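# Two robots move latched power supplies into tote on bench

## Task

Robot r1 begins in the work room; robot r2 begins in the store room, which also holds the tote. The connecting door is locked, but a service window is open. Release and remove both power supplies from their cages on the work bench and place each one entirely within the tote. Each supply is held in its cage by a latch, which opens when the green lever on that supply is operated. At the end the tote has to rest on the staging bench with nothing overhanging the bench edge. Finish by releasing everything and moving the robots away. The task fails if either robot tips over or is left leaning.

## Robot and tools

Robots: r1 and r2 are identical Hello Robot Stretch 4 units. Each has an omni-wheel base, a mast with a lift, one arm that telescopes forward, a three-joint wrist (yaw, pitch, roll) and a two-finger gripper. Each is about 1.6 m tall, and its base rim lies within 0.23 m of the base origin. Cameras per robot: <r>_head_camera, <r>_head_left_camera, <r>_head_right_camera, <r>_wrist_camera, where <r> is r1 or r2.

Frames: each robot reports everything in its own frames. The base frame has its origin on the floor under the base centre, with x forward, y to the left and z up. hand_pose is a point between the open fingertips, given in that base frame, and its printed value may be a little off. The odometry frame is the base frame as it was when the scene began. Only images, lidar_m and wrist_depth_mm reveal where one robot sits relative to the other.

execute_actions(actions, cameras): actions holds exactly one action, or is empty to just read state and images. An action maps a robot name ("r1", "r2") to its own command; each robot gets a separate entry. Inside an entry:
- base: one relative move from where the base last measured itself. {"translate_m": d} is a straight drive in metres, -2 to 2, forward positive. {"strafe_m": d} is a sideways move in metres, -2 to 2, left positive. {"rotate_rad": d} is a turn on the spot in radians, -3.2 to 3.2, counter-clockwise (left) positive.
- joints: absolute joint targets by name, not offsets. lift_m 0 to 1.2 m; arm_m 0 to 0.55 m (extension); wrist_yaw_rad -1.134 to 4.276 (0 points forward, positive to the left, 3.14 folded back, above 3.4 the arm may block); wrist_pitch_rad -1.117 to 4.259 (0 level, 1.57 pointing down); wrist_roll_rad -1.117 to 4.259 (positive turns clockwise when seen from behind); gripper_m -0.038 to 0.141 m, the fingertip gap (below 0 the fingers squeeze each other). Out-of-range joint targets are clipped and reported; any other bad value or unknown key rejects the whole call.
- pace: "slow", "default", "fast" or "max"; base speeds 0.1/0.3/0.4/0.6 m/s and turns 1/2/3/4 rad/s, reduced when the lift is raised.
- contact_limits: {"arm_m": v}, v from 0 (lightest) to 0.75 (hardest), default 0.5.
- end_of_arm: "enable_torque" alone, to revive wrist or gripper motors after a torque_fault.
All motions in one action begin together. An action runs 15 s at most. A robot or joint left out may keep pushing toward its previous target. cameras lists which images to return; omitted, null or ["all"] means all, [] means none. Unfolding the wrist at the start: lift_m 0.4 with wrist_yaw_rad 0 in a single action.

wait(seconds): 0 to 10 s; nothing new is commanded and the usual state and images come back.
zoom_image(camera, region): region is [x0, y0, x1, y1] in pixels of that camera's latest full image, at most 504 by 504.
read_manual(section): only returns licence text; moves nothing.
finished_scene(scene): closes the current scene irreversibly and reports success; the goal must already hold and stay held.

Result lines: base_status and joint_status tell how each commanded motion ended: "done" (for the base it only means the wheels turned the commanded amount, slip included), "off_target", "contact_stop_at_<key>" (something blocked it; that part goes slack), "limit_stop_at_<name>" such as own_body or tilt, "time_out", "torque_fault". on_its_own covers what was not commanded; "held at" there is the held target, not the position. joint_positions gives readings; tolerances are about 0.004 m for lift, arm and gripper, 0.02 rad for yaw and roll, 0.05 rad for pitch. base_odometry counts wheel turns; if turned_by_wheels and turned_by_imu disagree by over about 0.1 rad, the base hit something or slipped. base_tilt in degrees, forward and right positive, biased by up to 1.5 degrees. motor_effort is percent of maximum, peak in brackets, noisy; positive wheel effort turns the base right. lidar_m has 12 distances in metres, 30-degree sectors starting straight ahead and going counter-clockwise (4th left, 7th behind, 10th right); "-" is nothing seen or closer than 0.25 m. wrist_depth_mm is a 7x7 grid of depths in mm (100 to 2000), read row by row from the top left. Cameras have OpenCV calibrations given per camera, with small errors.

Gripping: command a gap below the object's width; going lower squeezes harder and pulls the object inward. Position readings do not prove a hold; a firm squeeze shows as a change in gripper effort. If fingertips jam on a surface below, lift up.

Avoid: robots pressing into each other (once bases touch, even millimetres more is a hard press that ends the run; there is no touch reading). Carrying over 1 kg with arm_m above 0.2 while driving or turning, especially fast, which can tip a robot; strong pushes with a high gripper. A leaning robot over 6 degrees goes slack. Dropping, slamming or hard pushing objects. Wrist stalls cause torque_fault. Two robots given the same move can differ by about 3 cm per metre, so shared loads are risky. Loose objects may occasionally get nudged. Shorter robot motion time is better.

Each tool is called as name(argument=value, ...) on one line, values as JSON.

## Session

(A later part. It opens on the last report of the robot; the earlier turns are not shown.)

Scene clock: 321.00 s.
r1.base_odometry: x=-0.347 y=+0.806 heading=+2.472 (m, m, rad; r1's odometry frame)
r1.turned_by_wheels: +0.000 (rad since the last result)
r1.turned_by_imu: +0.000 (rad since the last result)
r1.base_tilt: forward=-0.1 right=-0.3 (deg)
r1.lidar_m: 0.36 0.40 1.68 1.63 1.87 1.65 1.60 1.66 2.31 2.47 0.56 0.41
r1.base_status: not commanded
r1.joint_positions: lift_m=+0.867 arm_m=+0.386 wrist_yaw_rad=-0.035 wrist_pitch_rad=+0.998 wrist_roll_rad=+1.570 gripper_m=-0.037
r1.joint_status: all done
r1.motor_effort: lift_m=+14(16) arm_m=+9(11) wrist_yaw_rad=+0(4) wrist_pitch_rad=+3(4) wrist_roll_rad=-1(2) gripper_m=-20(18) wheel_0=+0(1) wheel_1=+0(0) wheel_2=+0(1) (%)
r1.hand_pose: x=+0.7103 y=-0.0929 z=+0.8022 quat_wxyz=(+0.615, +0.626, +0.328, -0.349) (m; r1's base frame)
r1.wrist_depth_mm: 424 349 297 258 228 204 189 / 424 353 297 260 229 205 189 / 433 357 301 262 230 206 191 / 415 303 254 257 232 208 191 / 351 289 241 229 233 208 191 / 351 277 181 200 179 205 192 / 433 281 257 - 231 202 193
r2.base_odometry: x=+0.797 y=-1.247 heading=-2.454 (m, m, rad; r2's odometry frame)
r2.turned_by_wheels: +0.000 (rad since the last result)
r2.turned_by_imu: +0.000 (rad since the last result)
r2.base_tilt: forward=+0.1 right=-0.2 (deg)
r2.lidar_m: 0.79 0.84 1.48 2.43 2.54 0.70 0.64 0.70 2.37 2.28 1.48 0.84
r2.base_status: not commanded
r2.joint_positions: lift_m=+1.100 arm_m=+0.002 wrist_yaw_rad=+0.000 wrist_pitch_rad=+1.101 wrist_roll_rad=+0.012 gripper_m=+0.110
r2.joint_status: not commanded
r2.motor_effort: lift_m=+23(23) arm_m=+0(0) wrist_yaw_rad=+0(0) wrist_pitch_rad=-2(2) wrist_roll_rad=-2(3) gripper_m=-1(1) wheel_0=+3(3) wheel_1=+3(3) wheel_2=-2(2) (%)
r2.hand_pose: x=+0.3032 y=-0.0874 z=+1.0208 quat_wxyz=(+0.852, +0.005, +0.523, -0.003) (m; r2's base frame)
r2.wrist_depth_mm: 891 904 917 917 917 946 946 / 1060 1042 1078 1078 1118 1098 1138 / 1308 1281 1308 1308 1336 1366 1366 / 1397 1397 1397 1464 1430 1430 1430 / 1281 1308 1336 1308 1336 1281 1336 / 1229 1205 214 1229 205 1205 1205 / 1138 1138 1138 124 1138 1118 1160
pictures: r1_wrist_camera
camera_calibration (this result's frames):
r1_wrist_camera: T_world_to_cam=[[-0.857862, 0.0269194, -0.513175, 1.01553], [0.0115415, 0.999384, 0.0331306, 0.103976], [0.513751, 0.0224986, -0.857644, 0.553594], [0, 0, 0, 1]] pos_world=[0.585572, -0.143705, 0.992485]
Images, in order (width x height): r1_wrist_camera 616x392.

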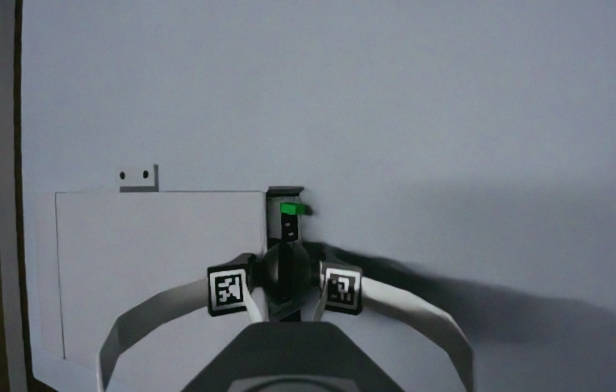

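execute_actions(actions=[{"r1":{"joints":{"arm_m":0.372,"lift_m":0.861},"pace":"slow"}}], cameras=[])

execute_actions(actions=[{"r1":{"joints":{"arm_m":0.366,"lift_m":0.8595},"pace":"slow"}}], cameras=["r1_wrist_camera"])

zoom_image(camera="r1_wrist_camera", region=[200, 170, 400, 330])

Scene clock: 322.27 s.
r1.base_odometry: x=-0.347 y=+0.806 heading=+2.472 (m, m, rad; r1's odometry frame)
r1.turned_by_wheels: +0.000 (rad since the last result)
r1.turned_by_imu: +0.000 (rad since the last result)
r1.base_tilt: forward=+0.0 right=-0.4 (deg)
r1.lidar_m: 0.39 0.42 1.70 1.63 1.87 1.64 1.59 1.66 2.31 2.45 0.55 0.41
r1.base_status: not commanded
r1.joint_positions: lift_m=+0.861 arm_m=+0.374 wrist_yaw_rad=-0.030 wrist_pitch_rad=+0.986 wrist_roll_rad=+1.570 gripper_m=-0.037
r1.joint_status: all done
r1.on_its_own: wrist_yaw_rad is at rest, and its effort (-17) is outside its rest range (-13 to +13); wrist_pitch_rad is at rest, and its effort (+38) is outside its rest range (-23 to +23)
r1.motor_effort: lift_m=+16(17) arm_m=-14(15) wrist_yaw_rad=-17(14) wrist_pitch_rad=+38(38) wrist_roll_rad=-2(2) gripper_m=-23(23) wheel_0=-2(2) wheel_1=-1(1) wheel_2=+3(3) (%)
r1.hand_pose: x=+0.7019 y=-0.0922 z=+0.7990 quat_wxyz=(+0.618, +0.628, +0.325, -0.344) (m; r1's base frame)
r1.wrist_depth_mm: 433 353 294 254 224 200 185 / 430 357 298 255 227 201 185 / 439 357 297 259 228 202 187 / 418 304 250 255 229 203 188 / 353 286 235 246 229 204 188 / 357 267 182 195 176 204 188 / 439 278 257 - 227 200 188
r2.base_odometry: x=+0.797 y=-1.247 heading=-2.454 (m, m, rad; r2's odometry frame)
r2.turned_by_wheels: +0.000 (rad since the last result)
r2.turned_by_imu: +0.000 (rad since the last result)
r2.base_tilt: forward=+0.1 right=-0.3 (deg)
r2.lidar_m: 0.77 0.83 1.48 2.43 2.54 0.72 0.65 0.72 2.39 2.28 1.49 0.85
r2.base_status: not commanded
r2.joint_positions: lift_m=+1.100 arm_m=+0.002 wrist_yaw_rad=+0.000 wrist_pitch_rad=+1.101 wrist_roll_rad=+0.012 gripper_m=+0.110
r2.joint_status: not commanded
r2.motor_effort: lift_m=+23(23) arm_m=+0(1) wrist_yaw_rad=+0(0) wrist_pitch_rad=-3(2) wrist_roll_rad=-3(2) gripper_m=-1(1) wheel_0=+3(3) wheel_1=+3(3) wheel_2=-2(2) (%)
r2.hand_pose: x=+0.3032 y=-0.0874 z=+1.0208 quat_wxyz=(+0.852, +0.005, +0.523, -0.003) (m; r2's base frame)
r2.wrist_depth_mm: 904 904 904 917 931 946 946 / 1060 1060 1078 1098 1098 1118 1118 / 1281 1308 1281 1308 1336 1366 1366 / 1430 1430 1430 1397 1430 1430 1397 / 1336 1308 1308 1308 1308 1308 1336 / 1229 1182 214 1205 205 1229 1229 / 1160 1118 1138 124 1138 1138 1138
pictures: none
No camera images: the call's "cameras" was empty. Leave "cameras" out to get every camera's image.

Scene clock: 323.03 s.
r1.base_odometry: x=-0.347 y=+0.806 heading=+2.472 (m, m, rad; r1's odometry frame)
r1.turned_by_wheels: +0.000 (rad since the last result)
r1.turned_by_imu: +0.000 (rad since the last result)
r1.base_tilt: forward=+0.0 right=-0.3 (deg)
r1.lidar_m: 0.36 0.42 1.65 1.65 1.85 1.67 1.57 1.66 2.31 2.44 0.57 0.41
r1.base_status: not commanded
r1.joint_positions: lift_m=+0.860 arm_m=+0.369 wrist_yaw_rad=-0.028 wrist_pitch_rad=+0.980 wrist_roll_rad=+1.570 gripper_m=-0.037
r1.joint_status: all done
r1.on_its_own: wrist_yaw_rad is at rest, and its effort (-23) is outside its rest range (-13 to +13); wrist_pitch_rad is at rest, and its effort (+56) is outside its rest range (-23 to +23)
r1.motor_effort: lift_m=+17(18) arm_m=-16(14) wrist_yaw_rad=-23(24) wrist_pitch_rad=+56(55) wrist_roll_rad=-1(0) gripper_m=-25(25) wheel_0=-4(3) wheel_1=-2(2) wheel_2=+6(6) (%)
r1.hand_pose: x=+0.6979 y=-0.0918 z=+0.7983 quat_wxyz=(+0.620, +0.628, +0.324, -0.341) (m; r1's base frame)
r1.wrist_depth_mm: 436 355 296 254 224 199 183 / 436 357 297 256 224 200 184 / 445 359 300 257 226 201 186 / 424 307 252 253 227 202 187 / 357 289 236 246 229 203 186 / 357 268 183 200 172 204 187 / 449 279 256 - 227 197 187
r2.base_odometry: x=+0.797 y=-1.247 heading=-2.454 (m, m, rad; r2's odometry frame)
r2.turned_by_wheels: +0.000 (rad since the last result)
r2.turned_by_imu: +0.000 (rad since the last result)
r2.base_tilt: forward=+0.1 right=-0.2 (deg)
r2.lidar_m: 0.78 0.84 1.48 2.44 2.56 0.71 0.66 0.70 2.38 2.25 1.48 0.83
r2.base_status: not commanded
r2.joint_positions: lift_m=+1.100 arm_m=+0.002 wrist_yaw_rad=+0.000 wrist_pitch_rad=+1.101 wrist_roll_rad=+0.012 gripper_m=+0.110
r2.joint_status: not commanded
r2.motor_effort: lift_m=+23(23) arm_m=+0(1) wrist_yaw_rad=+0(0) wrist_pitch_rad=-2(3) wrist_roll_rad=-1(2) gripper_m=-1(1) wheel_0=+3(3) wheel_1=+3(3) wheel_2=-2(2) (%)
r2.hand_pose: x=+0.3032 y=-0.0874 z=+1.0208 quat_wxyz=(+0.852, +0.005, +0.523, -0.003) (m; r2's base frame)
r2.wrist_depth_mm: 891 904 917 917 931 931 946 / 1060 1060 1060 1078 1098 1098 1138 / 1308 1281 1308 1336 1336 1366 1397 / 1430 1430 1430 1430 1430 1430 1464 / 1308 1308 1308 1308 1308 1336 1308 / 1229 1182 214 1229 205 1205 1229 / 1138 1118 1160 124 1138 1138 1160
pictures: r1_wrist_camera
camera_calibration (this result's frames):
r1_wrist_camera: T_world_to_cam=[[-0.848581, 0.0199213, -0.52869, 1.00812], [0.00309543, 0.999461, 0.0326918, 0.109418], [0.529056, 0.0261051, -0.848185, 0.538651], [0, 0, 0, 1]] pos_world=[0.570156, -0.143504, 0.986281]
Images, in order (width x height): r1_wrist_camera 616x392.

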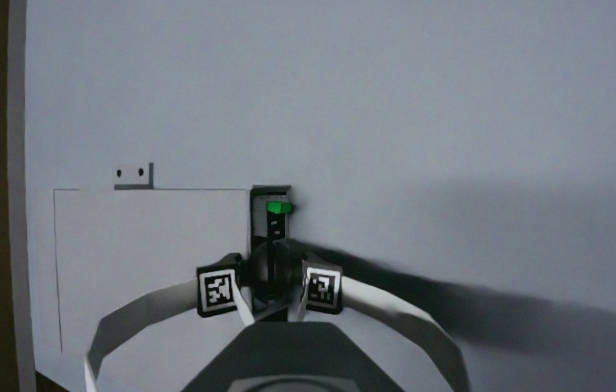

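Region (200, 170, 400, 330) of r1_wrist_camera's 616x392 image, scaled by 2.520; it fills the top 403 rows of this view, and the rest is white.

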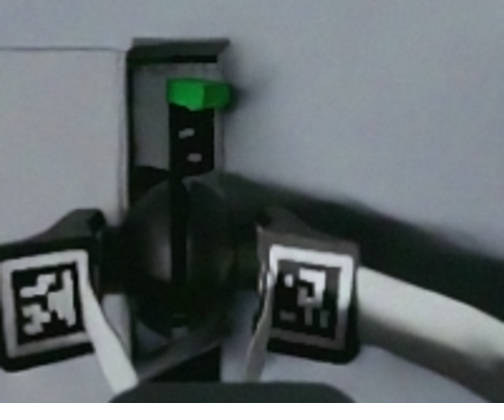

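execute_actions(actions=[{"r1":{"joints":{"arm_m":0.364,"lift_m":0.8585},"pace":"slow"}}], cameras=["r1_wrist_camera"])

zoom_image(camera="r1_wrist_camera", region=[200, 170, 400, 330])

Scene clock: 328.20 s.
r1.base_odometry: x=-0.347 y=+0.806 heading=+2.471 (m, m, rad; r1's odometry frame)
r1.turned_by_wheels: +0.000 (rad since the last result)
r1.turned_by_imu: +0.000 (rad since the last result)
r1.base_tilt: forward=-0.1 right=-0.4 (deg)
r1.lidar_m: 0.38 0.40 1.70 1.65 1.85 1.67 1.58 1.68 2.29 2.48 0.56 0.39
r1.base_status: not commanded
r1.joint_positions: lift_m=+0.858 arm_m=+0.365 wrist_yaw_rad=-0.035 wrist_pitch_rad=+1.001 wrist_roll_rad=+1.570 gripper_m=-0.037
r1.joint_status: all done
r1.motor_effort: lift_m=+20(21) arm_m=-8(20) wrist_yaw_rad=-2(25) wrist_pitch_rad=-4(60) wrist_roll_rad=+0(2) gripper_m=-21(26) wheel_0=-1(4) wheel_1=-1(2) wheel_2=+1(7) (%)
r1.hand_pose: x=+0.6889 y=-0.0928 z=+0.7938 quat_wxyz=(+0.615, +0.626, +0.329, -0.350) (m; r1's base frame)
r1.wrist_depth_mm: 399 332 279 246 217 195 180 / 397 336 283 246 218 195 181 / 415 338 283 250 220 196 182 / 349 283 247 251 221 198 183 / 330 270 235 238 222 199 184 / 330 265 180 199 174 199 184 / 340 262 242 - 220 193 185
r2.base_odometry: x=+0.797 y=-1.247 heading=-2.454 (m, m, rad; r2's odometry frame)
r2.turned_by_wheels: +0.000 (rad since the last result)
r2.turned_by_imu: +0.001 (rad since the last result)
r2.base_tilt: forward=+0.1 right=-0.2 (deg)
r2.lidar_m: 0.79 0.83 1.47 2.43 2.52 0.69 0.65 0.71 2.38 2.27 1.48 0.85
r2.base_status: not commanded
r2.joint_positions: lift_m=+1.100 arm_m=+0.002 wrist_yaw_rad=+0.000 wrist_pitch_rad=+1.101 wrist_roll_rad=+0.012 gripper_m=+0.110
r2.joint_status: not commanded
r2.motor_effort: lift_m=+23(23) arm_m=-1(0) wrist_yaw_rad=+0(0) wrist_pitch_rad=-2(2) wrist_roll_rad=+0(0) gripper_m=+0(1) wheel_0=+3(3) wheel_1=+3(3) wheel_2=-2(2) (%)
r2.hand_pose: x=+0.3032 y=-0.0874 z=+1.0208 quat_wxyz=(+0.852, +0.005, +0.523, -0.003) (m; r2's base frame)
r2.wrist_depth_mm: 891 891 917 931 931 946 946 / 1060 1060 1060 1098 1098 1118 1118 / 1255 1281 1336 1336 1336 1336 1366 / 1430 1397 1430 1430 1430 1430 1430 / 1336 1308 1336 1336 1308 1308 1308 / 1229 1205 213 1229 205 1255 1229 / 1138 1138 1160 123 1138 1138 1160
pictures: r1_wrist_camera
camera_calibration (this result's frames):
r1_wrist_camera: T_world_to_cam=[[-0.859175, 0.0264369, -0.510998, 0.991956], [0.0110094, 0.999388, 0.0331934, 0.104704], [0.511563, 0.0228932, -0.858941, 0.559922], [0, 0, 0, 1]] pos_world=[0.564676, -0.143683, 0.984351]
Images, in order (width x height): r1_wrist_camera 616x392.

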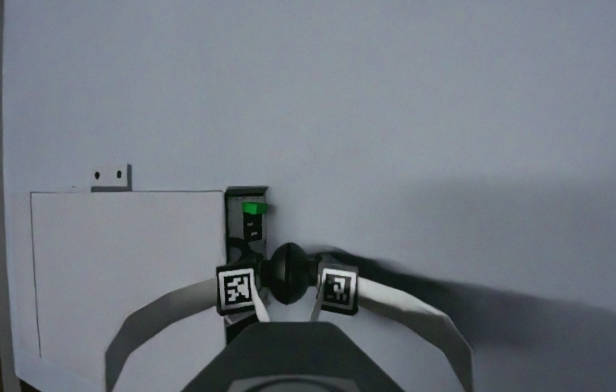

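Region (200, 170, 400, 330) of r1_wrist_camera's 616x392 image, scaled by 2.520; it fills the top 403 rows of this view, and the rest is white.

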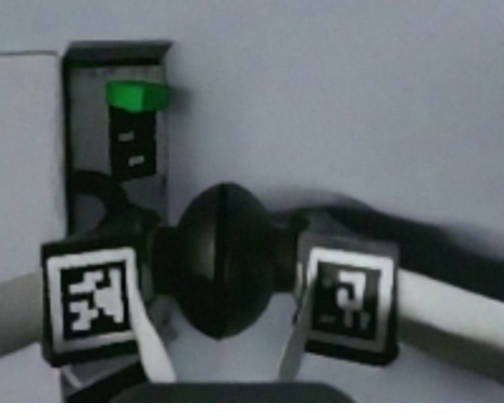

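execute_actions(actions=[{"r1":{"joints":{"arm_m":0.36,"lift_m":0.905,"gripper_m":0.012}}}], cameras=[])

execute_actions(actions=[{"r1":{"joints":{"arm_m":0.373,"lift_m":0.891},"pace":"slow"}}], cameras=[])

execute_actions(actions=[{"r1":{"joints":{"arm_m":0.379,"lift_m":0.8825},"pace":"slow"}}], cameras=[])

execute_actions(actions=[{"r1":{"joints":{"arm_m":0.383,"lift_m":0.8755},"pace":"slow"}}], cameras=["r1_wrist_camera"])

zoom_image(camera="r1_wrist_camera", region=[200, 170, 400, 330])

Scene clock: 330.20 s.
r1.base_odometry: x=-0.347 y=+0.806 heading=+2.471 (m, m, rad; r1's odometry frame)
r1.turned_by_wheels: +0.000 (rad since the last result)
r1.turned_by_imu: +0.000 (rad since the last result)
r1.base_tilt: forward=-0.1 right=-0.3 (deg)
r1.lidar_m: 0.38 0.45 1.68 1.64 1.89 1.69 1.60 1.67 2.31 2.48 0.55 0.42
r1.base_status: not commanded
r1.joint_positions: lift_m=+0.905 arm_m=+0.362 wrist_yaw_rad=-0.035 wrist_pitch_rad=+1.001 wrist_roll_rad=+1.570 gripper_m=+0.012
r1.joint_status: all done
r1.motor_effort: lift_m=+23(24) arm_m=-9(13) wrist_yaw_rad=-1(3) wrist_pitch_rad=-4(4) wrist_roll_rad=-2(1) gripper_m=-3(22) wheel_0=-1(1) wheel_1=+0(0) wheel_2=+1(1) (%)
r1.hand_pose: x=+0.6849 y=-0.0928 z=+0.8401 quat_wxyz=(+0.615, +0.626, +0.329, -0.350) (m; r1's base frame)
r1.wrist_depth_mm: 484 402 342 297 264 236 217 / 484 407 345 300 265 236 220 / 500 404 347 300 267 238 222 / 496 362 301 298 268 239 222 / 508 342 290 273 268 241 223 / 504 345 187 195 257 240 224 / 1229 345 304 - 266 238 224
r2.base_odometry: x=+0.797 y=-1.247 heading=-2.454 (m, m, rad; r2's odometry frame)
r2.turned_by_wheels: +0.000 (rad since the last result)
r2.turned_by_imu: +0.000 (rad since the last result)
r2.base_tilt: forward=+0.1 right=-0.2 (deg)
r2.lidar_m: 0.80 0.82 1.50 2.42 2.51 0.69 0.65 0.72 2.39 2.28 1.48 0.84
r2.base_status: not commanded
r2.joint_positions: lift_m=+1.100 arm_m=+0.002 wrist_yaw_rad=+0.000 wrist_pitch_rad=+1.101 wrist_roll_rad=+0.012 gripper_m=+0.110
r2.joint_status: not commanded
r2.motor_effort: lift_m=+23(22) arm_m=-1(0) wrist_yaw_rad=+1(0) wrist_pitch_rad=-3(2) wrist_roll_rad=-2(3) gripper_m=-2(0) wheel_0=+3(3) wheel_1=+4(3) wheel_2=-2(2) (%)
r2.hand_pose: x=+0.3032 y=-0.0874 z=+1.0208 quat_wxyz=(+0.852, +0.005, +0.523, -0.003) (m; r2's base frame)
r2.wrist_depth_mm: 904 904 904 917 931 946 946 / 1060 1060 1078 1098 1098 1098 1138 / 1255 1281 1308 1336 1336 1366 1397 / 1430 1430 1430 1430 1430 1430 1430 / 1308 1308 1308 1336 1336 1308 1308 / 1229 1229 214 1229 205 1229 1229 / 1160 1118 1138 124 1138 1138 1160
pictures: none
No camera images: the call's "cameras" was empty. Leave "cameras" out to get every camera's image.

Scene clock: 331.20 s.
r1.base_odometry: x=-0.347 y=+0.806 heading=+2.471 (m, m, rad; r1's odometry frame)
r1.turned_by_wheels: +0.000 (rad since the last result)
r1.turned_by_imu: +0.000 (rad since the last result)
r1.base_tilt: forward=-0.1 right=-0.4 (deg)
r1.lidar_m: 0.37 0.45 1.66 1.62 1.89 1.67 1.58 1.69 2.31 2.46 0.56 0.42
r1.base_status: not commanded
r1.joint_positions: lift_m=+0.891 arm_m=+0.371 wrist_yaw_rad=-0.035 wrist_pitch_rad=+1.001 wrist_roll_rad=+1.570 gripper_m=+0.012
r1.joint_status: all done
r1.motor_effort: lift_m=+17(23) arm_m=+9(9) wrist_yaw_rad=-2(2) wrist_pitch_rad=-4(3) wrist_roll_rad=-1(0) gripper_m=-4(6) wheel_0=-1(1) wheel_1=+0(0) wheel_2=+1(1) (%)
r1.hand_pose: x=+0.6948 y=-0.0928 z=+0.8266 quat_wxyz=(+0.615, +0.626, +0.329, -0.350) (m; r1's base frame)
r1.wrist_depth_mm: 462 384 325 282 250 223 207 / 462 387 327 282 251 224 208 / 473 389 329 286 251 226 210 / 473 338 282 282 254 228 211 / 430 319 273 252 255 229 211 / 389 325 189 194 243 229 213 / 480 307 290 - 254 226 213
r2.base_odometry: x=+0.797 y=-1.247 heading=-2.454 (m, m, rad; r2's odometry frame)
r2.turned_by_wheels: +0.000 (rad since the last result)
r2.turned_by_imu: +0.000 (rad since the last result)
r2.base_tilt: forward=+0.1 right=-0.2 (deg)
r2.lidar_m: 0.80 0.83 1.48 2.43 2.54 0.71 0.66 0.69 2.39 2.28 1.47 0.85
r2.base_status: not commanded
r2.joint_positions: lift_m=+1.100 arm_m=+0.002 wrist_yaw_rad=+0.000 wrist_pitch_rad=+1.101 wrist_roll_rad=+0.012 gripper_m=+0.110
r2.joint_status: not commanded
r2.motor_effort: lift_m=+22(23) arm_m=+0(1) wrist_yaw_rad=+0(0) wrist_pitch_rad=-2(2) wrist_roll_rad=+0(2) gripper_m=-1(1) wheel_0=+3(3) wheel_1=+3(3) wheel_2=-2(2) (%)
r2.hand_pose: x=+0.3032 y=-0.0874 z=+1.0208 quat_wxyz=(+0.852, +0.005, +0.523, -0.003) (m; r2's base frame)
r2.wrist_depth_mm: 891 904 904 917 917 931 960 / 1060 1060 1078 1078 1098 1098 1118 / 1255 1308 1336 1336 1366 1397 1397 / 1430 1430 1397 1430 1430 1430 1464 / 1336 1336 1336 1336 1336 1308 1308 / 1229 1182 214 1255 206 1229 1229 / 1160 1138 1138 124 1138 1138 1160
pictures: none
No camera images: the call's "cameras" was empty. Leave "cameras" out to get every camera's image.

Scene clock: 331.97 s.
r1.base_odometry: x=-0.347 y=+0.806 heading=+2.471 (m, m, rad; r1's odometry frame)
r1.turned_by_wheels: +0.000 (rad since the last result)
r1.turned_by_imu: +0.000 (rad since the last result)
r1.base_tilt: forward=-0.1 right=-0.3 (deg)
r1.lidar_m: 0.38 0.41 1.68 1.63 1.87 1.68 1.59 1.66 2.30 2.46 0.56 0.40
r1.base_status: not commanded
r1.joint_positions: lift_m=+0.883 arm_m=+0.377 wrist_yaw_rad=-0.035 wrist_pitch_rad=+1.001 wrist_roll_rad=+1.570 gripper_m=+0.012
r1.joint_status: all done
r1.motor_effort: lift_m=+16(16) arm_m=+9(9) wrist_yaw_rad=-2(3) wrist_pitch_rad=-3(3) wrist_roll_rad=-1(1) gripper_m=-8(4) wheel_0=-1(1) wheel_1=+0(0) wheel_2=+1(1) (%)
r1.hand_pose: x=+0.7008 y=-0.0928 z=+0.8181 quat_wxyz=(+0.615, +0.626, +0.329, -0.350) (m; r1's base frame)
r1.wrist_depth_mm: 442 370 314 273 242 215 200 / 442 373 314 273 242 217 202 / 459 375 315 277 243 218 204 / 436 324 272 271 246 220 203 / 377 309 260 242 247 220 204 / 375 309 188 194 235 220 206 / 469 296 276 - 245 218 206
r2.base_odometry: x=+0.797 y=-1.247 heading=-2.454 (m, m, rad; r2's odometry frame)
r2.turned_by_wheels: +0.000 (rad since the last result)
r2.turned_by_imu: +0.000 (rad since the last result)
r2.base_tilt: forward=+0.1 right=-0.2 (deg)
r2.lidar_m: 0.78 0.84 1.49 2.45 2.55 0.65 0.65 0.70 2.38 2.27 1.45 0.84
r2.base_status: not commanded
r2.joint_positions: lift_m=+1.100 arm_m=+0.002 wrist_yaw_rad=+0.000 wrist_pitch_rad=+1.101 wrist_roll_rad=+0.012 gripper_m=+0.110
r2.joint_status: not commanded
r2.motor_effort: lift_m=+23(22) arm_m=-1(0) wrist_yaw_rad=+0(0) wrist_pitch_rad=-3(3) wrist_roll_rad=-1(2) gripper_m=-1(1) wheel_0=+3(3) wheel_1=+3(3) wheel_2=-2(2) (%)
r2.hand_pose: x=+0.3032 y=-0.0874 z=+1.0208 quat_wxyz=(+0.852, +0.005, +0.523, -0.003) (m; r2's base frame)
r2.wrist_depth_mm: 891 904 904 917 931 946 946 / 1060 1060 1078 1098 1078 1118 1138 / 1281 1281 1308 1308 1336 1366 1366 / 1430 1430 1430 1430 1430 1464 1430 / 1308 1308 1308 1336 1336 1308 1308 / 1205 1182 213 1229 206 1229 1229 / 1160 1118 1138 124 1138 1138 1138
pictures: none
No camera images: the call's "cameras" was empty. Leave "cameras" out to get every camera's image.

Scene clock: 332.67 s.
r1.base_odometry: x=-0.347 y=+0.806 heading=+2.471 (m, m, rad; r1's odometry frame)
r1.turned_by_wheels: +0.000 (rad since the last result)
r1.turned_by_imu: +0.000 (rad since the last result)
r1.base_tilt: forward=-0.1 right=-0.3 (deg)
r1.lidar_m: 0.35 0.39 1.68 1.63 1.88 1.66 1.57 1.66 2.30 2.47 0.57 0.41
r1.base_status: not commanded
r1.joint_positions: lift_m=+0.876 arm_m=+0.381 wrist_yaw_rad=-0.036 wrist_pitch_rad=+1.001 wrist_roll_rad=+1.570 gripper_m=+0.012
r1.joint_status: all done
r1.motor_effort: lift_m=+14(17) arm_m=+10(11) wrist_yaw_rad=-1(1) wrist_pitch_rad=-4(3) wrist_roll_rad=+1(1) gripper_m=-3(5) wheel_0=-1(1) wheel_1=+0(0) wheel_2=+1(1) (%)
r1.hand_pose: x=+0.7045 y=-0.0929 z=+0.8113 quat_wxyz=(+0.615, +0.626, +0.328, -0.350) (m; r1's base frame)
r1.wrist_depth_mm: 433 364 307 267 238 211 195 / 439 364 307 268 238 213 197 / 445 364 312 270 238 213 198 / 424 317 264 266 240 215 198 / 362 301 253 235 241 215 200 / 364 303 189 194 230 216 200 / 459 290 270 - 240 213 201
r2.base_odometry: x=+0.797 y=-1.247 heading=-2.454 (m, m, rad; r2's odometry frame)
r2.turned_by_wheels: +0.000 (rad since the last result)
r2.turned_by_imu: +0.000 (rad since the last result)
r2.base_tilt: forward=+0.1 right=-0.1 (deg)
r2.lidar_m: 0.80 0.85 1.46 2.44 2.54 0.71 0.66 0.69 2.38 2.27 1.48 0.84
r2.base_status: not commanded
r2.joint_positions: lift_m=+1.100 arm_m=+0.002 wrist_yaw_rad=+0.000 wrist_pitch_rad=+1.101 wrist_roll_rad=+0.012 gripper_m=+0.110
r2.joint_status: not commanded
r2.motor_effort: lift_m=+23(23) arm_m=+0(1) wrist_yaw_rad=+0(0) wrist_pitch_rad=-3(2) wrist_roll_rad=-2(2) gripper_m=-1(0) wheel_0=+3(3) wheel_1=+3(3) wheel_2=-2(2) (%)
r2.hand_pose: x=+0.3032 y=-0.0874 z=+1.0208 quat_wxyz=(+0.852, +0.005, +0.523, -0.003) (m; r2's base frame)
r2.wrist_depth_mm: 891 904 917 917 917 946 946 / 1060 1060 1078 1078 1078 1118 1118 / 1281 1308 1308 1336 1366 1366 1366 / 1430 1430 1430 1430 1430 1464 1430 / 1336 1308 1308 1336 1308 1308 1308 / 1229 1205 213 1229 206 1255 1229 / 1138 1138 1160 124 1160 1118 1138
pictures: r1_wrist_camera
camera_calibration (this result's frames):
r1_wrist_camera: T_world_to_cam=[[-0.859154, 0.0271403, -0.510997, 1.0144], [0.0118277, 0.999379, 0.0331932, 0.103499], [0.511581, 0.0224742, -0.858941, 0.566854], [0, 0, 0, 1]] pos_world=[0.580311, -0.143706, 1.00182]
Images, in order (width x height): r1_wrist_camera 616x392.

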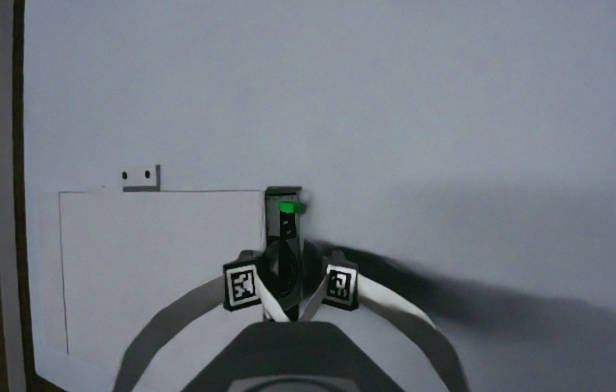

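Region (200, 170, 400, 330) of r1_wrist_camera's 616x392 image, scaled by 2.520; it fills the top 403 rows of this view, and the rest is white.

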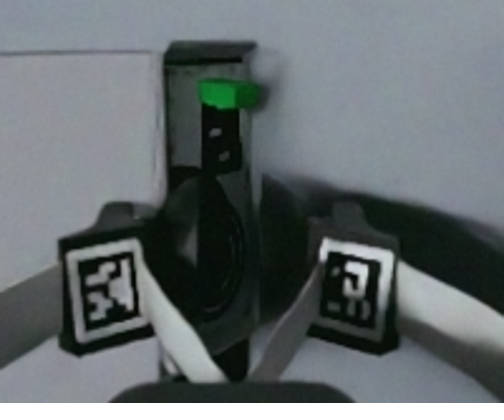

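execute_actions(actions=[{"r1":{"joints":{"arm_m":0.386,"lift_m":0.871,"gripper_m":-0.012},"pace":"slow"}}], cameras=[])

execute_actions(actions=[{"r1":{"joints":{"arm_m":0.3885,"lift_m":0.864,"gripper_m":-0.038},"pace":"slow"}}], cameras=[])

execute_actions(actions=[{"r1":{"joints":{"arm_m":0.374,"lift_m":0.857},"pace":"slow"}}], cameras=[])

execute_actions(actions=[{"r1":{"joints":{"arm_m":0.368,"lift_m":0.854},"pace":"slow"}}], cameras=["r1_wrist_camera"])

zoom_image(camera="r1_wrist_camera", region=[200, 170, 400, 330])

Scene clock: 334.07 s.
r1.base_odometry: x=-0.347 y=+0.806 heading=+2.472 (m, m, rad; r1's odometry frame)
r1.turned_by_wheels: +0.000 (rad since the last result)
r1.turned_by_imu: +0.000 (rad since the last result)
r1.base_tilt: forward=-0.1 right=-0.3 (deg)
r1.lidar_m: 0.38 0.44 1.66 1.63 1.84 1.66 1.59 1.63 2.29 2.47 0.57 0.40
r1.base_status: not commanded
r1.joint_positions: lift_m=+0.872 arm_m=+0.384 wrist_yaw_rad=-0.035 wrist_pitch_rad=+0.998 wrist_roll_rad=+1.570 gripper_m=-0.012
r1.joint_status: all done
r1.motor_effort: lift_m=+14(15) arm_m=+9(7) wrist_yaw_rad=-2(4) wrist_pitch_rad=+3(3) wrist_roll_rad=+0(0) gripper_m=-13(12) wheel_0=-1(1) wheel_1=+0(0) wheel_2=+1(1) (%)
r1.hand_pose: x=+0.7083 y=-0.0929 z=+0.8072 quat_wxyz=(+0.615, +0.626, +0.328, -0.349) (m; r1's base frame)
r1.wrist_depth_mm: 430 359 303 264 232 208 192 / 430 362 306 265 234 209 194 / 445 362 307 266 235 211 195 / 421 314 259 262 236 211 196 / 364 297 250 229 238 211 196 / 362 300 183 204 181 213 196 / 459 287 264 - 236 206 197
r2.base_odometry: x=+0.797 y=-1.247 heading=-2.454 (m, m, rad; r2's odometry frame)
r2.turned_by_wheels: +0.000 (rad since the last result)
r2.turned_by_imu: +0.000 (rad since the last result)
r2.base_tilt: forward=+0.2 right=-0.1 (deg)
r2.lidar_m: 0.79 0.85 1.47 2.43 2.55 0.70 0.64 0.70 2.36 2.30 1.47 0.84
r2.base_status: not commanded
r2.joint_positions: lift_m=+1.100 arm_m=+0.002 wrist_yaw_rad=+0.000 wrist_pitch_rad=+1.101 wrist_roll_rad=+0.012 gripper_m=+0.110
r2.joint_status: not commanded
r2.motor_effort: lift_m=+23(23) arm_m=+0(0) wrist_yaw_rad=+0(0) wrist_pitch_rad=-2(3) wrist_roll_rad=-2(1) gripper_m=+0(1) wheel_0=+3(3) wheel_1=+3(3) wheel_2=-2(2) (%)
r2.hand_pose: x=+0.3032 y=-0.0874 z=+1.0208 quat_wxyz=(+0.852, +0.005, +0.523, -0.003) (m; r2's base frame)
r2.wrist_depth_mm: 891 891 904 917 931 946 946 / 1042 1060 1078 1078 1098 1118 1118 / 1281 1308 1308 1308 1336 1336 1366 / 1397 1430 1397 1464 1430 1430 1430 / 1308 1336 1308 1281 1308 1336 1336 / 1229 1205 214 1229 206 1229 1229 / 1118 1118 1138 124 1138 1118 1160
pictures: none
No camera images: the call's "cameras" was empty. Leave "cameras" out to get every camera's image.

Scene clock: 335.20 s.
r1.base_odometry: x=-0.347 y=+0.806 heading=+2.472 (m, m, rad; r1's odometry frame)
r1.turned_by_wheels: +0.000 (rad since the last result)
r1.turned_by_imu: +0.000 (rad since the last result)
r1.base_tilt: forward=+0.0 right=-0.3 (deg)
r1.lidar_m: 0.36 0.44 1.70 1.64 1.85 1.68 1.58 1.66 2.31 2.46 0.57 0.41
r1.base_status: not commanded
r1.joint_positions: lift_m=+0.865 arm_m=+0.387 wrist_yaw_rad=-0.036 wrist_pitch_rad=+0.999 wrist_roll_rad=+1.570 gripper_m=-0.037
r1.joint_status: all done
r1.motor_effort: lift_m=+12(14) arm_m=+10(10) wrist_yaw_rad=+0(8) wrist_pitch_rad=+5(5) wrist_roll_rad=-1(1) gripper_m=-17(19) wheel_0=+1(1) wheel_1=+1(1) wheel_2=-1(1) (%)
r1.hand_pose: x=+0.7105 y=-0.0930 z=+0.8004 quat_wxyz=(+0.615, +0.627, +0.327, -0.350) (m; r1's base frame)
r1.wrist_depth_mm: 418 353 296 256 226 204 188 / 424 351 298 258 229 204 189 / 430 353 298 260 229 205 190 / 413 303 252 258 229 206 191 / 349 286 240 228 232 207 191 / 349 277 182 197 179 204 193 / 433 277 257 - 230 202 192
r2.base_odometry: x=+0.797 y=-1.247 heading=-2.454 (m, m, rad; r2's odometry frame)
r2.turned_by_wheels: +0.000 (rad since the last result)
r2.turned_by_imu: +0.000 (rad since the last result)
r2.base_tilt: forward=+0.1 right=-0.3 (deg)
r2.lidar_m: 0.78 0.84 1.48 2.43 2.52 0.69 0.67 0.72 2.37 2.28 1.48 0.85
r2.base_status: not commanded
r2.joint_positions: lift_m=+1.100 arm_m=+0.002 wrist_yaw_rad=+0.000 wrist_pitch_rad=+1.101 wrist_roll_rad=+0.012 gripper_m=+0.110
r2.joint_status: not commanded
r2.motor_effort: lift_m=+23(23) arm_m=+0(0) wrist_yaw_rad=+0(0) wrist_pitch_rad=-3(2) wrist_roll_rad=-4(3) gripper_m=-3(1) wheel_0=+3(3) wheel_1=+3(3) wheel_2=-2(2) (%)
r2.hand_pose: x=+0.3032 y=-0.0874 z=+1.0208 quat_wxyz=(+0.852, +0.005, +0.523, -0.003) (m; r2's base frame)
r2.wrist_depth_mm: 904 904 904 917 931 931 946 / 1060 1060 1060 1078 1078 1098 1138 / 1281 1308 1308 1308 1366 1397 1366 / 1430 1397 1430 1430 1430 1464 1430 / 1308 1308 1336 1308 1308 1336 1336 / 1255 1205 213 1229 205 1229 1229 / 1138 1118 1138 124 1138 1138 1160
pictures: none
No camera images: the call's "cameras" was empty. Leave "cameras" out to get every camera's image.

Scene clock: 336.23 s.
r1.base_odometry: x=-0.347 y=+0.806 heading=+2.472 (m, m, rad; r1's odometry frame)
r1.turned_by_wheels: +0.000 (rad since the last result)
r1.turned_by_imu: +0.000 (rad since the last result)
r1.base_tilt: forward=-0.1 right=-0.4 (deg)
r1.lidar_m: 0.35 0.42 1.68 1.63 1.89 1.67 1.58 1.65 2.30 2.45 0.53 0.41
r1.base_status: not commanded
r1.joint_positions: lift_m=+0.858 arm_m=+0.376 wrist_yaw_rad=-0.033 wrist_pitch_rad=+0.988 wrist_roll_rad=+1.570 gripper_m=-0.037
r1.joint_status: all done
r1.on_its_own: wrist_pitch_rad is at rest, and its effort (+34) is outside its rest range (-23 to +23)
r1.motor_effort: lift_m=+12(13) arm_m=-11(11) wrist_yaw_rad=-9(7) wrist_pitch_rad=+34(35) wrist_roll_rad=+0(1) gripper_m=-19(19) wheel_0=+0(1) wheel_1=+0(1) wheel_2=+1(1) (%)
r1.hand_pose: x=+0.7027 y=-0.0926 z=+0.7951 quat_wxyz=(+0.617, +0.628, +0.325, -0.345) (m; r1's base frame)
r1.wrist_depth_mm: 427 351 293 254 224 198 182 / 430 351 296 255 224 200 184 / 439 355 294 256 225 201 185 / 418 301 249 254 227 201 186 / 353 285 233 240 228 202 186 / 349 266 181 190 177 203 187 / 436 276 254 - 225 197 187
r2.base_odometry: x=+0.797 y=-1.247 heading=-2.454 (m, m, rad; r2's odometry frame)
r2.turned_by_wheels: +0.000 (rad since the last result)
r2.turned_by_imu: +0.000 (rad since the last result)
r2.base_tilt: forward=+0.1 right=-0.2 (deg)
r2.lidar_m: 0.78 0.83 1.49 2.43 2.55 0.69 0.67 0.70 2.39 2.27 1.44 0.83
r2.base_status: not commanded
r2.joint_positions: lift_m=+1.100 arm_m=+0.002 wrist_yaw_rad=+0.000 wrist_pitch_rad=+1.101 wrist_roll_rad=+0.012 gripper_m=+0.110
r2.joint_status: not commanded
r2.motor_effort: lift_m=+23(23) arm_m=+0(1) wrist_yaw_rad=+0(0) wrist_pitch_rad=-3(2) wrist_roll_rad=-2(1) gripper_m=+0(2) wheel_0=+3(3) wheel_1=+3(3) wheel_2=-2(2) (%)
r2.hand_pose: x=+0.3032 y=-0.0874 z=+1.0208 quat_wxyz=(+0.852, +0.005, +0.523, -0.003) (m; r2's base frame)
r2.wrist_depth_mm: 904 904 904 917 917 946 946 / 1060 1060 1078 1098 1098 1118 1118 / 1281 1281 1281 1336 1366 1366 1336 / 1430 1430 1430 1430 1430 1464 1430 / 1308 1308 1308 1336 1308 1308 1336 / 1205 1205 214 1229 205 1229 1229 / 1160 1138 1118 124 1138 1138 1160
pictures: none
No camera images: the call's "cameras" was empty. Leave "cameras" out to get every camera's image.

Scene clock: 337.00 s.
r1.base_odometry: x=-0.347 y=+0.806 heading=+2.472 (m, m, rad; r1's odometry frame)
r1.turned_by_wheels: +0.000 (rad since the last result)
r1.turned_by_imu: +0.000 (rad since the last result)
r1.base_tilt: forward=+0.0 right=-0.4 (deg)
r1.lidar_m: 0.35 0.41 1.68 1.60 1.84 1.66 1.58 1.66 2.30 2.47 0.56 0.40
r1.base_status: not commanded
r1.joint_positions: lift_m=+0.855 arm_m=+0.370 wrist_yaw_rad=-0.030 wrist_pitch_rad=+0.981 wrist_roll_rad=+1.570 gripper_m=-0.037
r1.joint_status: all done
r1.on_its_own: wrist_yaw_rad is at rest, and its effort (-15) is outside its rest range (-13 to +13); wrist_pitch_rad is at rest, and its effort (+51) is outside its rest range (-23 to +23)
r1.motor_effort: lift_m=+13(14) arm_m=-14(15) wrist_yaw_rad=-15(15) wrist_pitch_rad=+51(53) wrist_roll_rad=+0(0) gripper_m=-22(22) wheel_0=-2(2) wheel_1=-1(1) wheel_2=+3(3) (%)
r1.hand_pose: x=+0.6989 y=-0.0922 z=+0.7930 quat_wxyz=(+0.619, +0.628, +0.324, -0.342) (m; r1's base frame)
r1.wrist_depth_mm: 427 351 293 252 220 195 181 / 427 355 294 252 221 197 182 / 439 355 296 254 224 198 183 / 421 301 247 251 224 198 183 / 353 285 230 243 225 201 184 / 351 163 195 199 174 201 185 / 436 278 252 - 223 194 185
r2.base_odometry: x=+0.797 y=-1.247 heading=-2.454 (m, m, rad; r2's odometry frame)
r2.turned_by_wheels: +0.000 (rad since the last result)
r2.turned_by_imu: +0.000 (rad since the last result)
r2.base_tilt: forward=+0.1 right=-0.2 (deg)
r2.lidar_m: 0.79 0.83 1.50 2.43 2.52 0.69 0.67 0.68 2.39 2.27 1.49 0.85
r2.base_status: not commanded
r2.joint_positions: lift_m=+1.100 arm_m=+0.002 wrist_yaw_rad=+0.000 wrist_pitch_rad=+1.101 wrist_roll_rad=+0.012 gripper_m=+0.110
r2.joint_status: not commanded
r2.motor_effort: lift_m=+22(23) arm_m=-1(1) wrist_yaw_rad=+0(0) wrist_pitch_rad=-2(3) wrist_roll_rad=-3(3) gripper_m=-2(0) wheel_0=+3(3) wheel_1=+3(3) wheel_2=-2(2) (%)
r2.hand_pose: x=+0.3032 y=-0.0874 z=+1.0208 quat_wxyz=(+0.852, +0.005, +0.523, -0.003) (m; r2's base frame)
r2.wrist_depth_mm: 891 904 917 917 931 946 946 / 1060 1060 1078 1098 1098 1118 1138 / 1308 1308 1308 1308 1366 1366 1366 / 1430 1430 1430 1397 1397 1430 1464 / 1308 1308 1308 1336 1281 1308 1308 / 1205 1229 213 1229 205 1229 1255 / 1118 1138 1138 124 1160 1138 1160
pictures: r1_wrist_camera
camera_calibration (this result's frames):
r1_wrist_camera: T_world_to_cam=[[-0.849108, 0.0221079, -0.527756, 1.00604], [0.00568507, 0.999448, 0.0327205, 0.10815], [0.528189, 0.0247829, -0.848765, 0.53453], [0, 0, 0, 1]] pos_world=[0.571291, -0.143579, 0.981096]
Images, in order (width x height): r1_wrist_camera 616x392.

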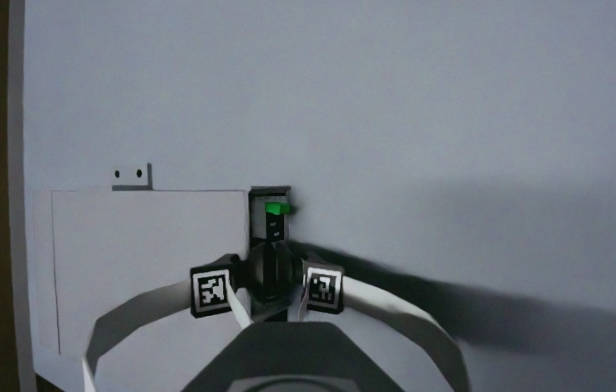

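Region (200, 170, 400, 330) of r1_wrist_camera's 616x392 image, scaled by 2.520; it fills the top 403 rows of this view, and the rest is white.

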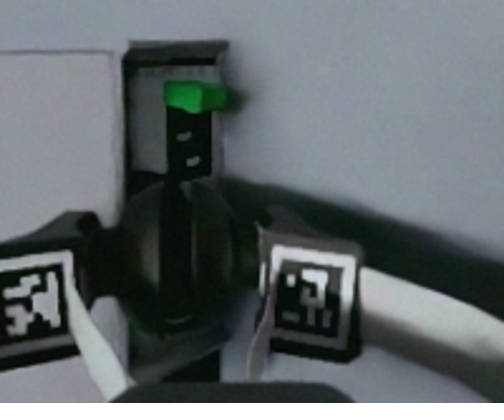

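execute_actions(actions=[{"r1":{"joints":{"arm_m":0.364},"pace":"slow"}}], cameras=[])

execute_actions(actions=[{"r1":{"joints":{"arm_m":0.361},"pace":"slow"}}], cameras=["r1_wrist_camera"])

zoom_image(camera="r1_wrist_camera", region=[200, 170, 400, 330])

Scene clock: 337.83 s.
r1.base_odometry: x=-0.347 y=+0.806 heading=+2.472 (m, m, rad; r1's odometry frame)
r1.turned_by_wheels: +0.000 (rad since the last result)
r1.turned_by_imu: +0.000 (rad since the last result)
r1.base_tilt: forward=+0.0 right=-0.4 (deg)
r1.lidar_m: 0.36 0.44 1.68 1.63 1.89 1.68 1.59 1.65 2.31 2.45 0.51 0.41
r1.base_status: not commanded
r1.joint_positions: lift_m=+0.854 arm_m=+0.367 wrist_yaw_rad=-0.028 wrist_pitch_rad=+0.978 wrist_roll_rad=+1.570 gripper_m=-0.037
r1.joint_status: all done
r1.on_its_own: wrist_yaw_rad is at rest, and its effort (-22) is outside its rest range (-13 to +13); wrist_pitch_rad is at rest, and its effort (+63) is outside its rest range (-23 to +23)
r1.motor_effort: lift_m=+15(15) arm_m=-16(13) wrist_yaw_rad=-22(23) wrist_pitch_rad=+63(63) wrist_roll_rad=+1(1) gripper_m=-23(21) wheel_0=-3(3) wheel_1=-2(2) wheel_2=+6(6) (%)
r1.hand_pose: x=+0.6964 y=-0.0919 z=+0.7934 quat_wxyz=(+0.620, +0.629, +0.323, -0.341) (m; r1's base frame)
r1.wrist_depth_mm: 436 353 293 252 221 196 181 / 430 355 294 254 222 197 182 / 445 359 297 254 223 198 182 / 424 303 248 251 224 199 183 / 357 286 231 242 224 200 184 / 357 163 196 189 213 200 184 / 459 283 252 - 222 195 185
r2.base_odometry: x=+0.797 y=-1.247 heading=-2.454 (m, m, rad; r2's odometry frame)
r2.turned_by_wheels: +0.000 (rad since the last result)
r2.turned_by_imu: +0.000 (rad since the last result)
r2.base_tilt: forward=+0.1 right=-0.2 (deg)
r2.lidar_m: 0.79 0.81 1.47 2.43 2.55 0.69 0.65 0.71 2.39 2.29 1.48 0.84
r2.base_status: not commanded
r2.joint_positions: lift_m=+1.100 arm_m=+0.002 wrist_yaw_rad=+0.000 wrist_pitch_rad=+1.101 wrist_roll_rad=+0.012 gripper_m=+0.110
r2.joint_status: not commanded
r2.motor_effort: lift_m=+23(23) arm_m=+0(1) wrist_yaw_rad=+0(0) wrist_pitch_rad=-3(2) wrist_roll_rad=-1(3) gripper_m=-1(1) wheel_0=+3(3) wheel_1=+3(3) wheel_2=-2(3) (%)
r2.hand_pose: x=+0.3032 y=-0.0874 z=+1.0208 quat_wxyz=(+0.852, +0.005, +0.523, -0.003) (m; r2's base frame)
r2.wrist_depth_mm: 904 904 904 917 931 931 960 / 1060 1078 1078 1078 1098 1098 1138 / 1281 1308 1336 1366 1366 1366 1366 / 1430 1397 1430 1397 1397 1430 1430 / 1308 1308 1336 1336 1308 1336 1336 / 1229 1205 214 1205 206 1229 1229 / 1138 1138 1138 124 1160 1138 1160
pictures: none
No camera images: the call's "cameras" was empty. Leave "cameras" out to get every camera's image.

Scene clock: 338.47 s.
r1.base_odometry: x=-0.347 y=+0.806 heading=+2.472 (m, m, rad; r1's odometry frame)
r1.turned_by_wheels: +0.000 (rad since the last result)
r1.turned_by_imu: +0.000 (rad since the last result)
r1.base_tilt: forward=+0.0 right=-0.3 (deg)
r1.lidar_m: 0.37 0.40 1.68 1.63 1.89 1.65 1.58 1.64 2.28 2.47 0.56 0.40
r1.base_status: not commanded
r1.joint_positions: lift_m=+0.854 arm_m=+0.364 wrist_yaw_rad=-0.026 wrist_pitch_rad=+0.975 wrist_roll_rad=+1.570 gripper_m=-0.037
r1.joint_status: all done
r1.on_its_own: wrist_yaw_rad is at rest, and its effort (-26) is outside its rest range (-13 to +13); wrist_pitch_rad is at rest, and its effort (+71) is outside its rest range (-23 to +23)
r1.motor_effort: lift_m=+16(16) arm_m=-17(17) wrist_yaw_rad=-26(27) wrist_pitch_rad=+71(71) wrist_roll_rad=-2(0) gripper_m=-24(24) wheel_0=-4(4) wheel_1=-2(2) wheel_2=+7(7) (%)
r1.hand_pose: x=+0.6945 y=-0.0917 z=+0.7938 quat_wxyz=(+0.621, +0.629, +0.323, -0.339) (m; r1's base frame)
r1.wrist_depth_mm: 433 353 294 252 222 196 180 / 439 353 296 253 222 197 181 / 445 357 297 255 224 198 182 / 421 301 249 251 224 198 183 / 357 286 233 242 224 200 183 / 359 162 195 186 170 200 184 / 462 283 253 - 223 195 184
r2.base_odometry: x=+0.797 y=-1.247 heading=-2.454 (m, m, rad; r2's odometry frame)
r2.turned_by_wheels: +0.000 (rad since the last result)
r2.turned_by_imu: +0.000 (rad since the last result)
r2.base_tilt: forward=+0.1 right=-0.3 (deg)
r2.lidar_m: 0.78 0.83 1.49 2.44 2.54 0.70 0.65 0.71 2.38 2.28 1.49 0.82
r2.base_status: not commanded
r2.joint_positions: lift_m=+1.100 arm_m=+0.002 wrist_yaw_rad=+0.000 wrist_pitch_rad=+1.101 wrist_roll_rad=+0.012 gripper_m=+0.110
r2.joint_status: not commanded
r2.motor_effort: lift_m=+23(23) arm_m=+0(0) wrist_yaw_rad=+0(1) wrist_pitch_rad=-2(2) wrist_roll_rad=-3(1) gripper_m=-2(1) wheel_0=+3(3) wheel_1=+3(3) wheel_2=-2(2) (%)
r2.hand_pose: x=+0.3032 y=-0.0874 z=+1.0208 quat_wxyz=(+0.852, +0.005, +0.523, -0.003) (m; r2's base frame)
r2.wrist_depth_mm: 904 917 904 917 931 946 946 / 1060 1078 1060 1078 1098 1098 1118 / 1281 1281 1308 1336 1336 1366 1397 / 1430 1430 1430 1464 1464 1430 1464 / 1308 1336 1308 1308 1308 1308 1308 / 1205 1182 215 1229 205 1205 1229 / 1138 1118 1138 124 1160 1138 1138
pictures: r1_wrist_camera
camera_calibration (this result's frames):
r1_wrist_camera: T_world_to_cam=[[-0.845771, 0.0188945, -0.533211, 1.00436], [0.00179316, 0.999468, 0.0325722, 0.110429], [0.533542, 0.0265925, -0.845355, 0.531308], [0, 0, 0, 1]] pos_world=[0.565785, -0.143476, 0.981083]
Images, in order (width x height): r1_wrist_camera 616x392.

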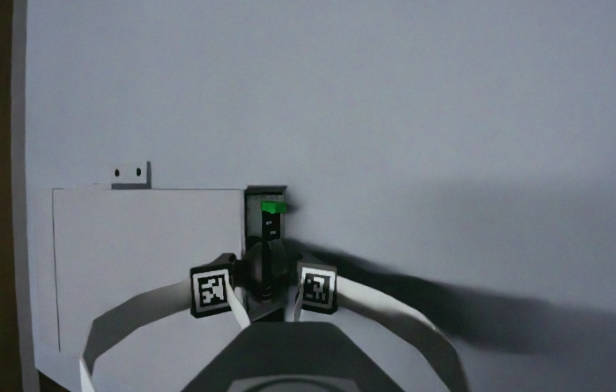

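Region (200, 170, 400, 330) of r1_wrist_camera's 616x392 image, scaled by 2.520; it fills the top 403 rows of this view, and the rest is white.

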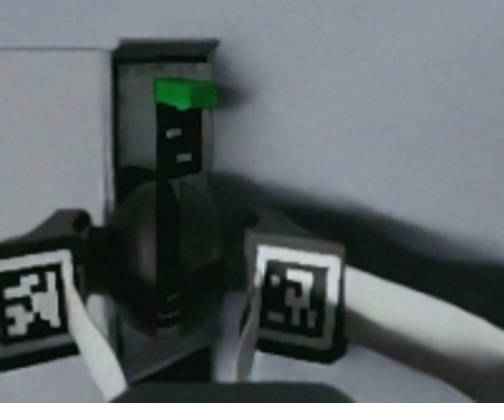

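execute_actions(actions=[{"r1":{"base":{"strafe_m":-0.004},"pace":"slow"}}], cameras=["r1_wrist_camera"])

zoom_image(camera="r1_wrist_camera", region=[200, 170, 400, 330])

Scene clock: 339.27 s.
r1.base_odometry: x=-0.345 y=+0.809 heading=+2.472 (m, m, rad; r1's odometry frame)
r1.turned_by_wheels: +0.001 (rad since the last result)
r1.turned_by_imu: +0.001 (rad since the last result)
r1.base_tilt: forward=+0.0 right=-0.4 (deg)
r1.lidar_m: 0.38 0.42 1.69 1.63 1.90 1.67 1.60 1.66 2.27 2.47 0.57 0.41
r1.base_status: done
r1.joint_positions: lift_m=+0.854 arm_m=+0.364 wrist_yaw_rad=-0.024 wrist_pitch_rad=+0.975 wrist_roll_rad=+1.570 gripper_m=-0.037
r1.joint_status: not commanded
r1.on_its_own: wrist_yaw_rad is at rest, and its effort (-31) is outside its rest range (-13 to +13); wrist_pitch_rad is at rest, and its effort (+69) is outside its rest range (-23 to +23)
r1.motor_effort: lift_m=+16(16) arm_m=-16(17) wrist_yaw_rad=-31(33) wrist_pitch_rad=+69(71) wrist_roll_rad=-1(0) gripper_m=-22(26) wheel_0=+1(1) wheel_1=-3(8) wheel_2=+10(11) (%)
r1.hand_pose: x=+0.6944 y=-0.0913 z=+0.7937 quat_wxyz=(+0.621, +0.628, +0.324, -0.339) (m; r1's base frame)
r1.wrist_depth_mm: 436 353 291 252 222 196 181 / 439 357 296 254 222 197 181 / 449 355 297 254 223 198 182 / 424 304 251 251 224 199 183 / 359 287 231 243 226 200 184 / 357 163 195 186 213 200 183 / 462 282 252 - 223 194 185
r2.base_odometry: x=+0.797 y=-1.247 heading=-2.454 (m, m, rad; r2's odometry frame)
r2.turned_by_wheels: +0.000 (rad since the last result)
r2.turned_by_imu: +0.000 (rad since the last result)
r2.base_tilt: forward=+0.1 right=-0.2 (deg)
r2.lidar_m: 0.78 0.83 1.47 2.43 2.56 0.69 0.66 0.71 2.39 2.25 1.48 0.84
r2.base_status: not commanded
r2.joint_positions: lift_m=+1.100 arm_m=+0.002 wrist_yaw_rad=+0.000 wrist_pitch_rad=+1.101 wrist_roll_rad=+0.012 gripper_m=+0.110
r2.joint_status: not commanded
r2.motor_effort: lift_m=+23(23) arm_m=-1(0) wrist_yaw_rad=+0(0) wrist_pitch_rad=-3(2) wrist_roll_rad=+0(1) gripper_m=-1(1) wheel_0=+3(3) wheel_1=+3(3) wheel_2=-2(2) (%)
r2.hand_pose: x=+0.3032 y=-0.0874 z=+1.0208 quat_wxyz=(+0.852, +0.005, +0.523, -0.003) (m; r2's base frame)
r2.wrist_depth_mm: 891 904 917 917 931 946 946 / 1060 1060 1078 1098 1078 1118 1138 / 1281 1281 1336 1336 1366 1366 1397 / 1397 1430 1430 1464 1397 1430 1430 / 1308 1308 1336 1308 1308 1308 1308 / 1229 1205 214 1205 205 1229 1229 / 1160 1118 1138 124 1138 1138 1160
pictures: r1_wrist_camera
camera_calibration (this result's frames):
r1_wrist_camera: T_world_to_cam=[[-0.846044, 0.0170201, -0.532841, 1.00398], [-0.000414934, 0.999469, 0.0325841, 0.111598], [0.533112, 0.0277887, -0.845588, 0.531863], [0, 0, 0, 1]] pos_world=[0.565915, -0.143406, 0.981062]
Images, in order (width x height): r1_wrist_camera 616x392.

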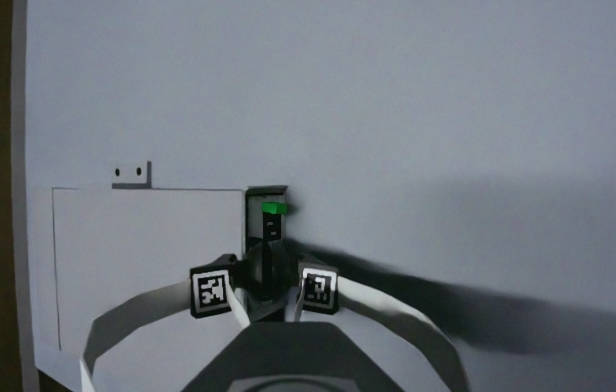

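Region (200, 170, 400, 330) of r1_wrist_camera's 616x392 image, scaled by 2.520; it fills the top 403 rows of this view, and the rest is white.

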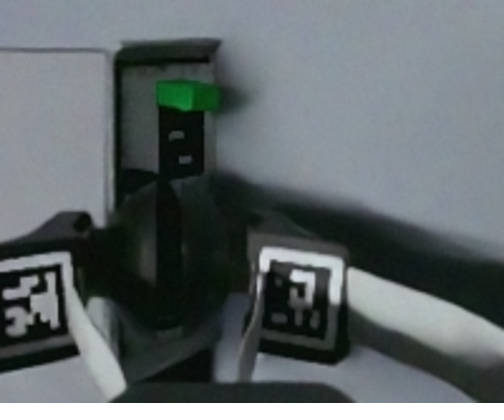

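Try the other way.

execute_actions(actions=[{"r1":{"base":{"strafe_m":0.009},"joints":{"arm_m":0.360},"pace":"slow"}}], cameras=["r1_wrist_camera"])

zoom_image(camera="r1_wrist_camera", region=[200, 170, 400, 330])

Scene clock: 340.23 s.
r1.base_odometry: x=-0.351 y=+0.802 heading=+2.472 (m, m, rad; r1's odometry frame)
r1.turned_by_wheels: +0.000 (rad since the last result)
r1.turned_by_imu: +0.000 (rad since the last result)
r1.base_tilt: forward=+0.0 right=-0.3 (deg)
r1.lidar_m: 0.36 0.41 1.67 1.61 1.86 1.64 1.59 1.68 2.30 2.48 0.55 0.40
r1.base_status: done
r1.joint_positions: lift_m=+0.854 arm_m=+0.361 wrist_yaw_rad=-0.035 wrist_pitch_rad=+1.001 wrist_roll_rad=+1.570 gripper_m=-0.037
r1.joint_status: all done
r1.motor_effort: lift_m=+20(20) arm_m=-8(16) wrist_yaw_rad=-2(32) wrist_pitch_rad=-2(72) wrist_roll_rad=+0(1) gripper_m=-20(25) wheel_0=+1(10) wheel_1=+1(2) wheel_2=+1(10) (%)
r1.hand_pose: x=+0.6848 y=-0.0928 z=+0.7893 quat_wxyz=(+0.615, +0.626, +0.329, -0.350) (m; r1's base frame)
r1.wrist_depth_mm: 394 329 277 241 213 191 178 / 397 327 277 242 216 192 177 / 402 332 281 245 216 193 179 / 330 270 238 245 217 194 180 / 320 264 232 234 217 195 180 / 322 258 180 200 174 196 181 / 340 255 237 - 216 190 181
r2.base_odometry: x=+0.797 y=-1.247 heading=-2.454 (m, m, rad; r2's odometry frame)
r2.turned_by_wheels: +0.000 (rad since the last result)
r2.turned_by_imu: +0.000 (rad since the last result)
r2.base_tilt: forward=+0.1 right=-0.2 (deg)
r2.lidar_m: 0.77 0.84 1.49 2.44 2.56 0.70 0.66 0.69 2.37 2.30 1.47 0.86
r2.base_status: not commanded
r2.joint_positions: lift_m=+1.100 arm_m=+0.002 wrist_yaw_rad=+0.000 wrist_pitch_rad=+1.101 wrist_roll_rad=+0.012 gripper_m=+0.110
r2.joint_status: not commanded
r2.motor_effort: lift_m=+23(23) arm_m=+0(1) wrist_yaw_rad=+0(0) wrist_pitch_rad=-2(2) wrist_roll_rad=-1(1) gripper_m=+0(2) wheel_0=+3(3) wheel_1=+3(3) wheel_2=-2(2) (%)
r2.hand_pose: x=+0.3032 y=-0.0874 z=+1.0208 quat_wxyz=(+0.852, +0.005, +0.523, -0.003) (m; r2's base frame)
r2.wrist_depth_mm: 904 904 904 931 931 946 960 / 1025 1060 1060 1098 1098 1138 1138 / 1281 1308 1308 1308 1336 1366 1366 / 1430 1464 1397 1430 1464 1430 1430 / 1308 1336 1336 1308 1336 1308 1308 / 1205 1205 213 1182 206 1229 1205 / 1138 1138 1138 124 1138 1138 1138
pictures: r1_wrist_camera
camera_calibration (this result's frames):
r1_wrist_camera: T_world_to_cam=[[-0.859196, 0.0267078, -0.510948, 0.986177], [0.0112583, 0.999382, 0.0333071, 0.104647], [0.511522, 0.0228649, -0.858966, 0.558178], [0, 0, 0, 1]] pos_world=[0.560621, -0.143684, 0.979856]
Images, in order (width x height): r1_wrist_camera 616x392.

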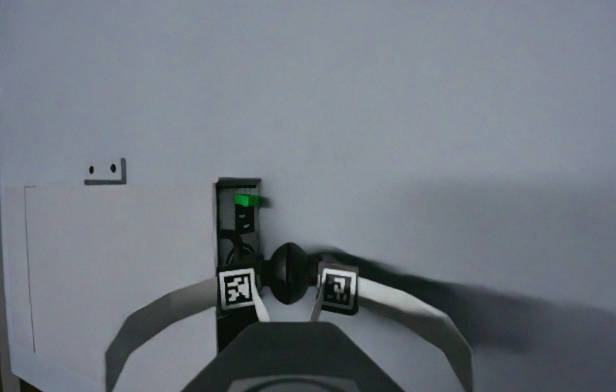

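Region (200, 170, 400, 330) of r1_wrist_camera's 616x392 image, scaled by 2.520; it fills the top 403 rows of this view, and the rest is white.

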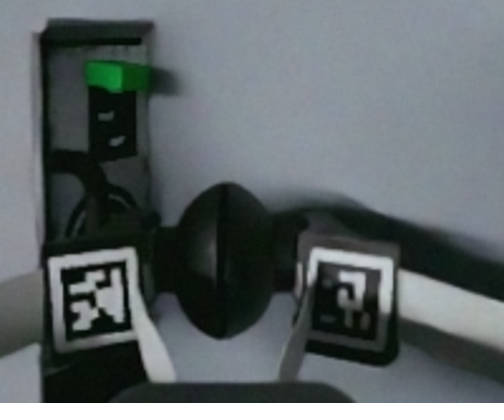

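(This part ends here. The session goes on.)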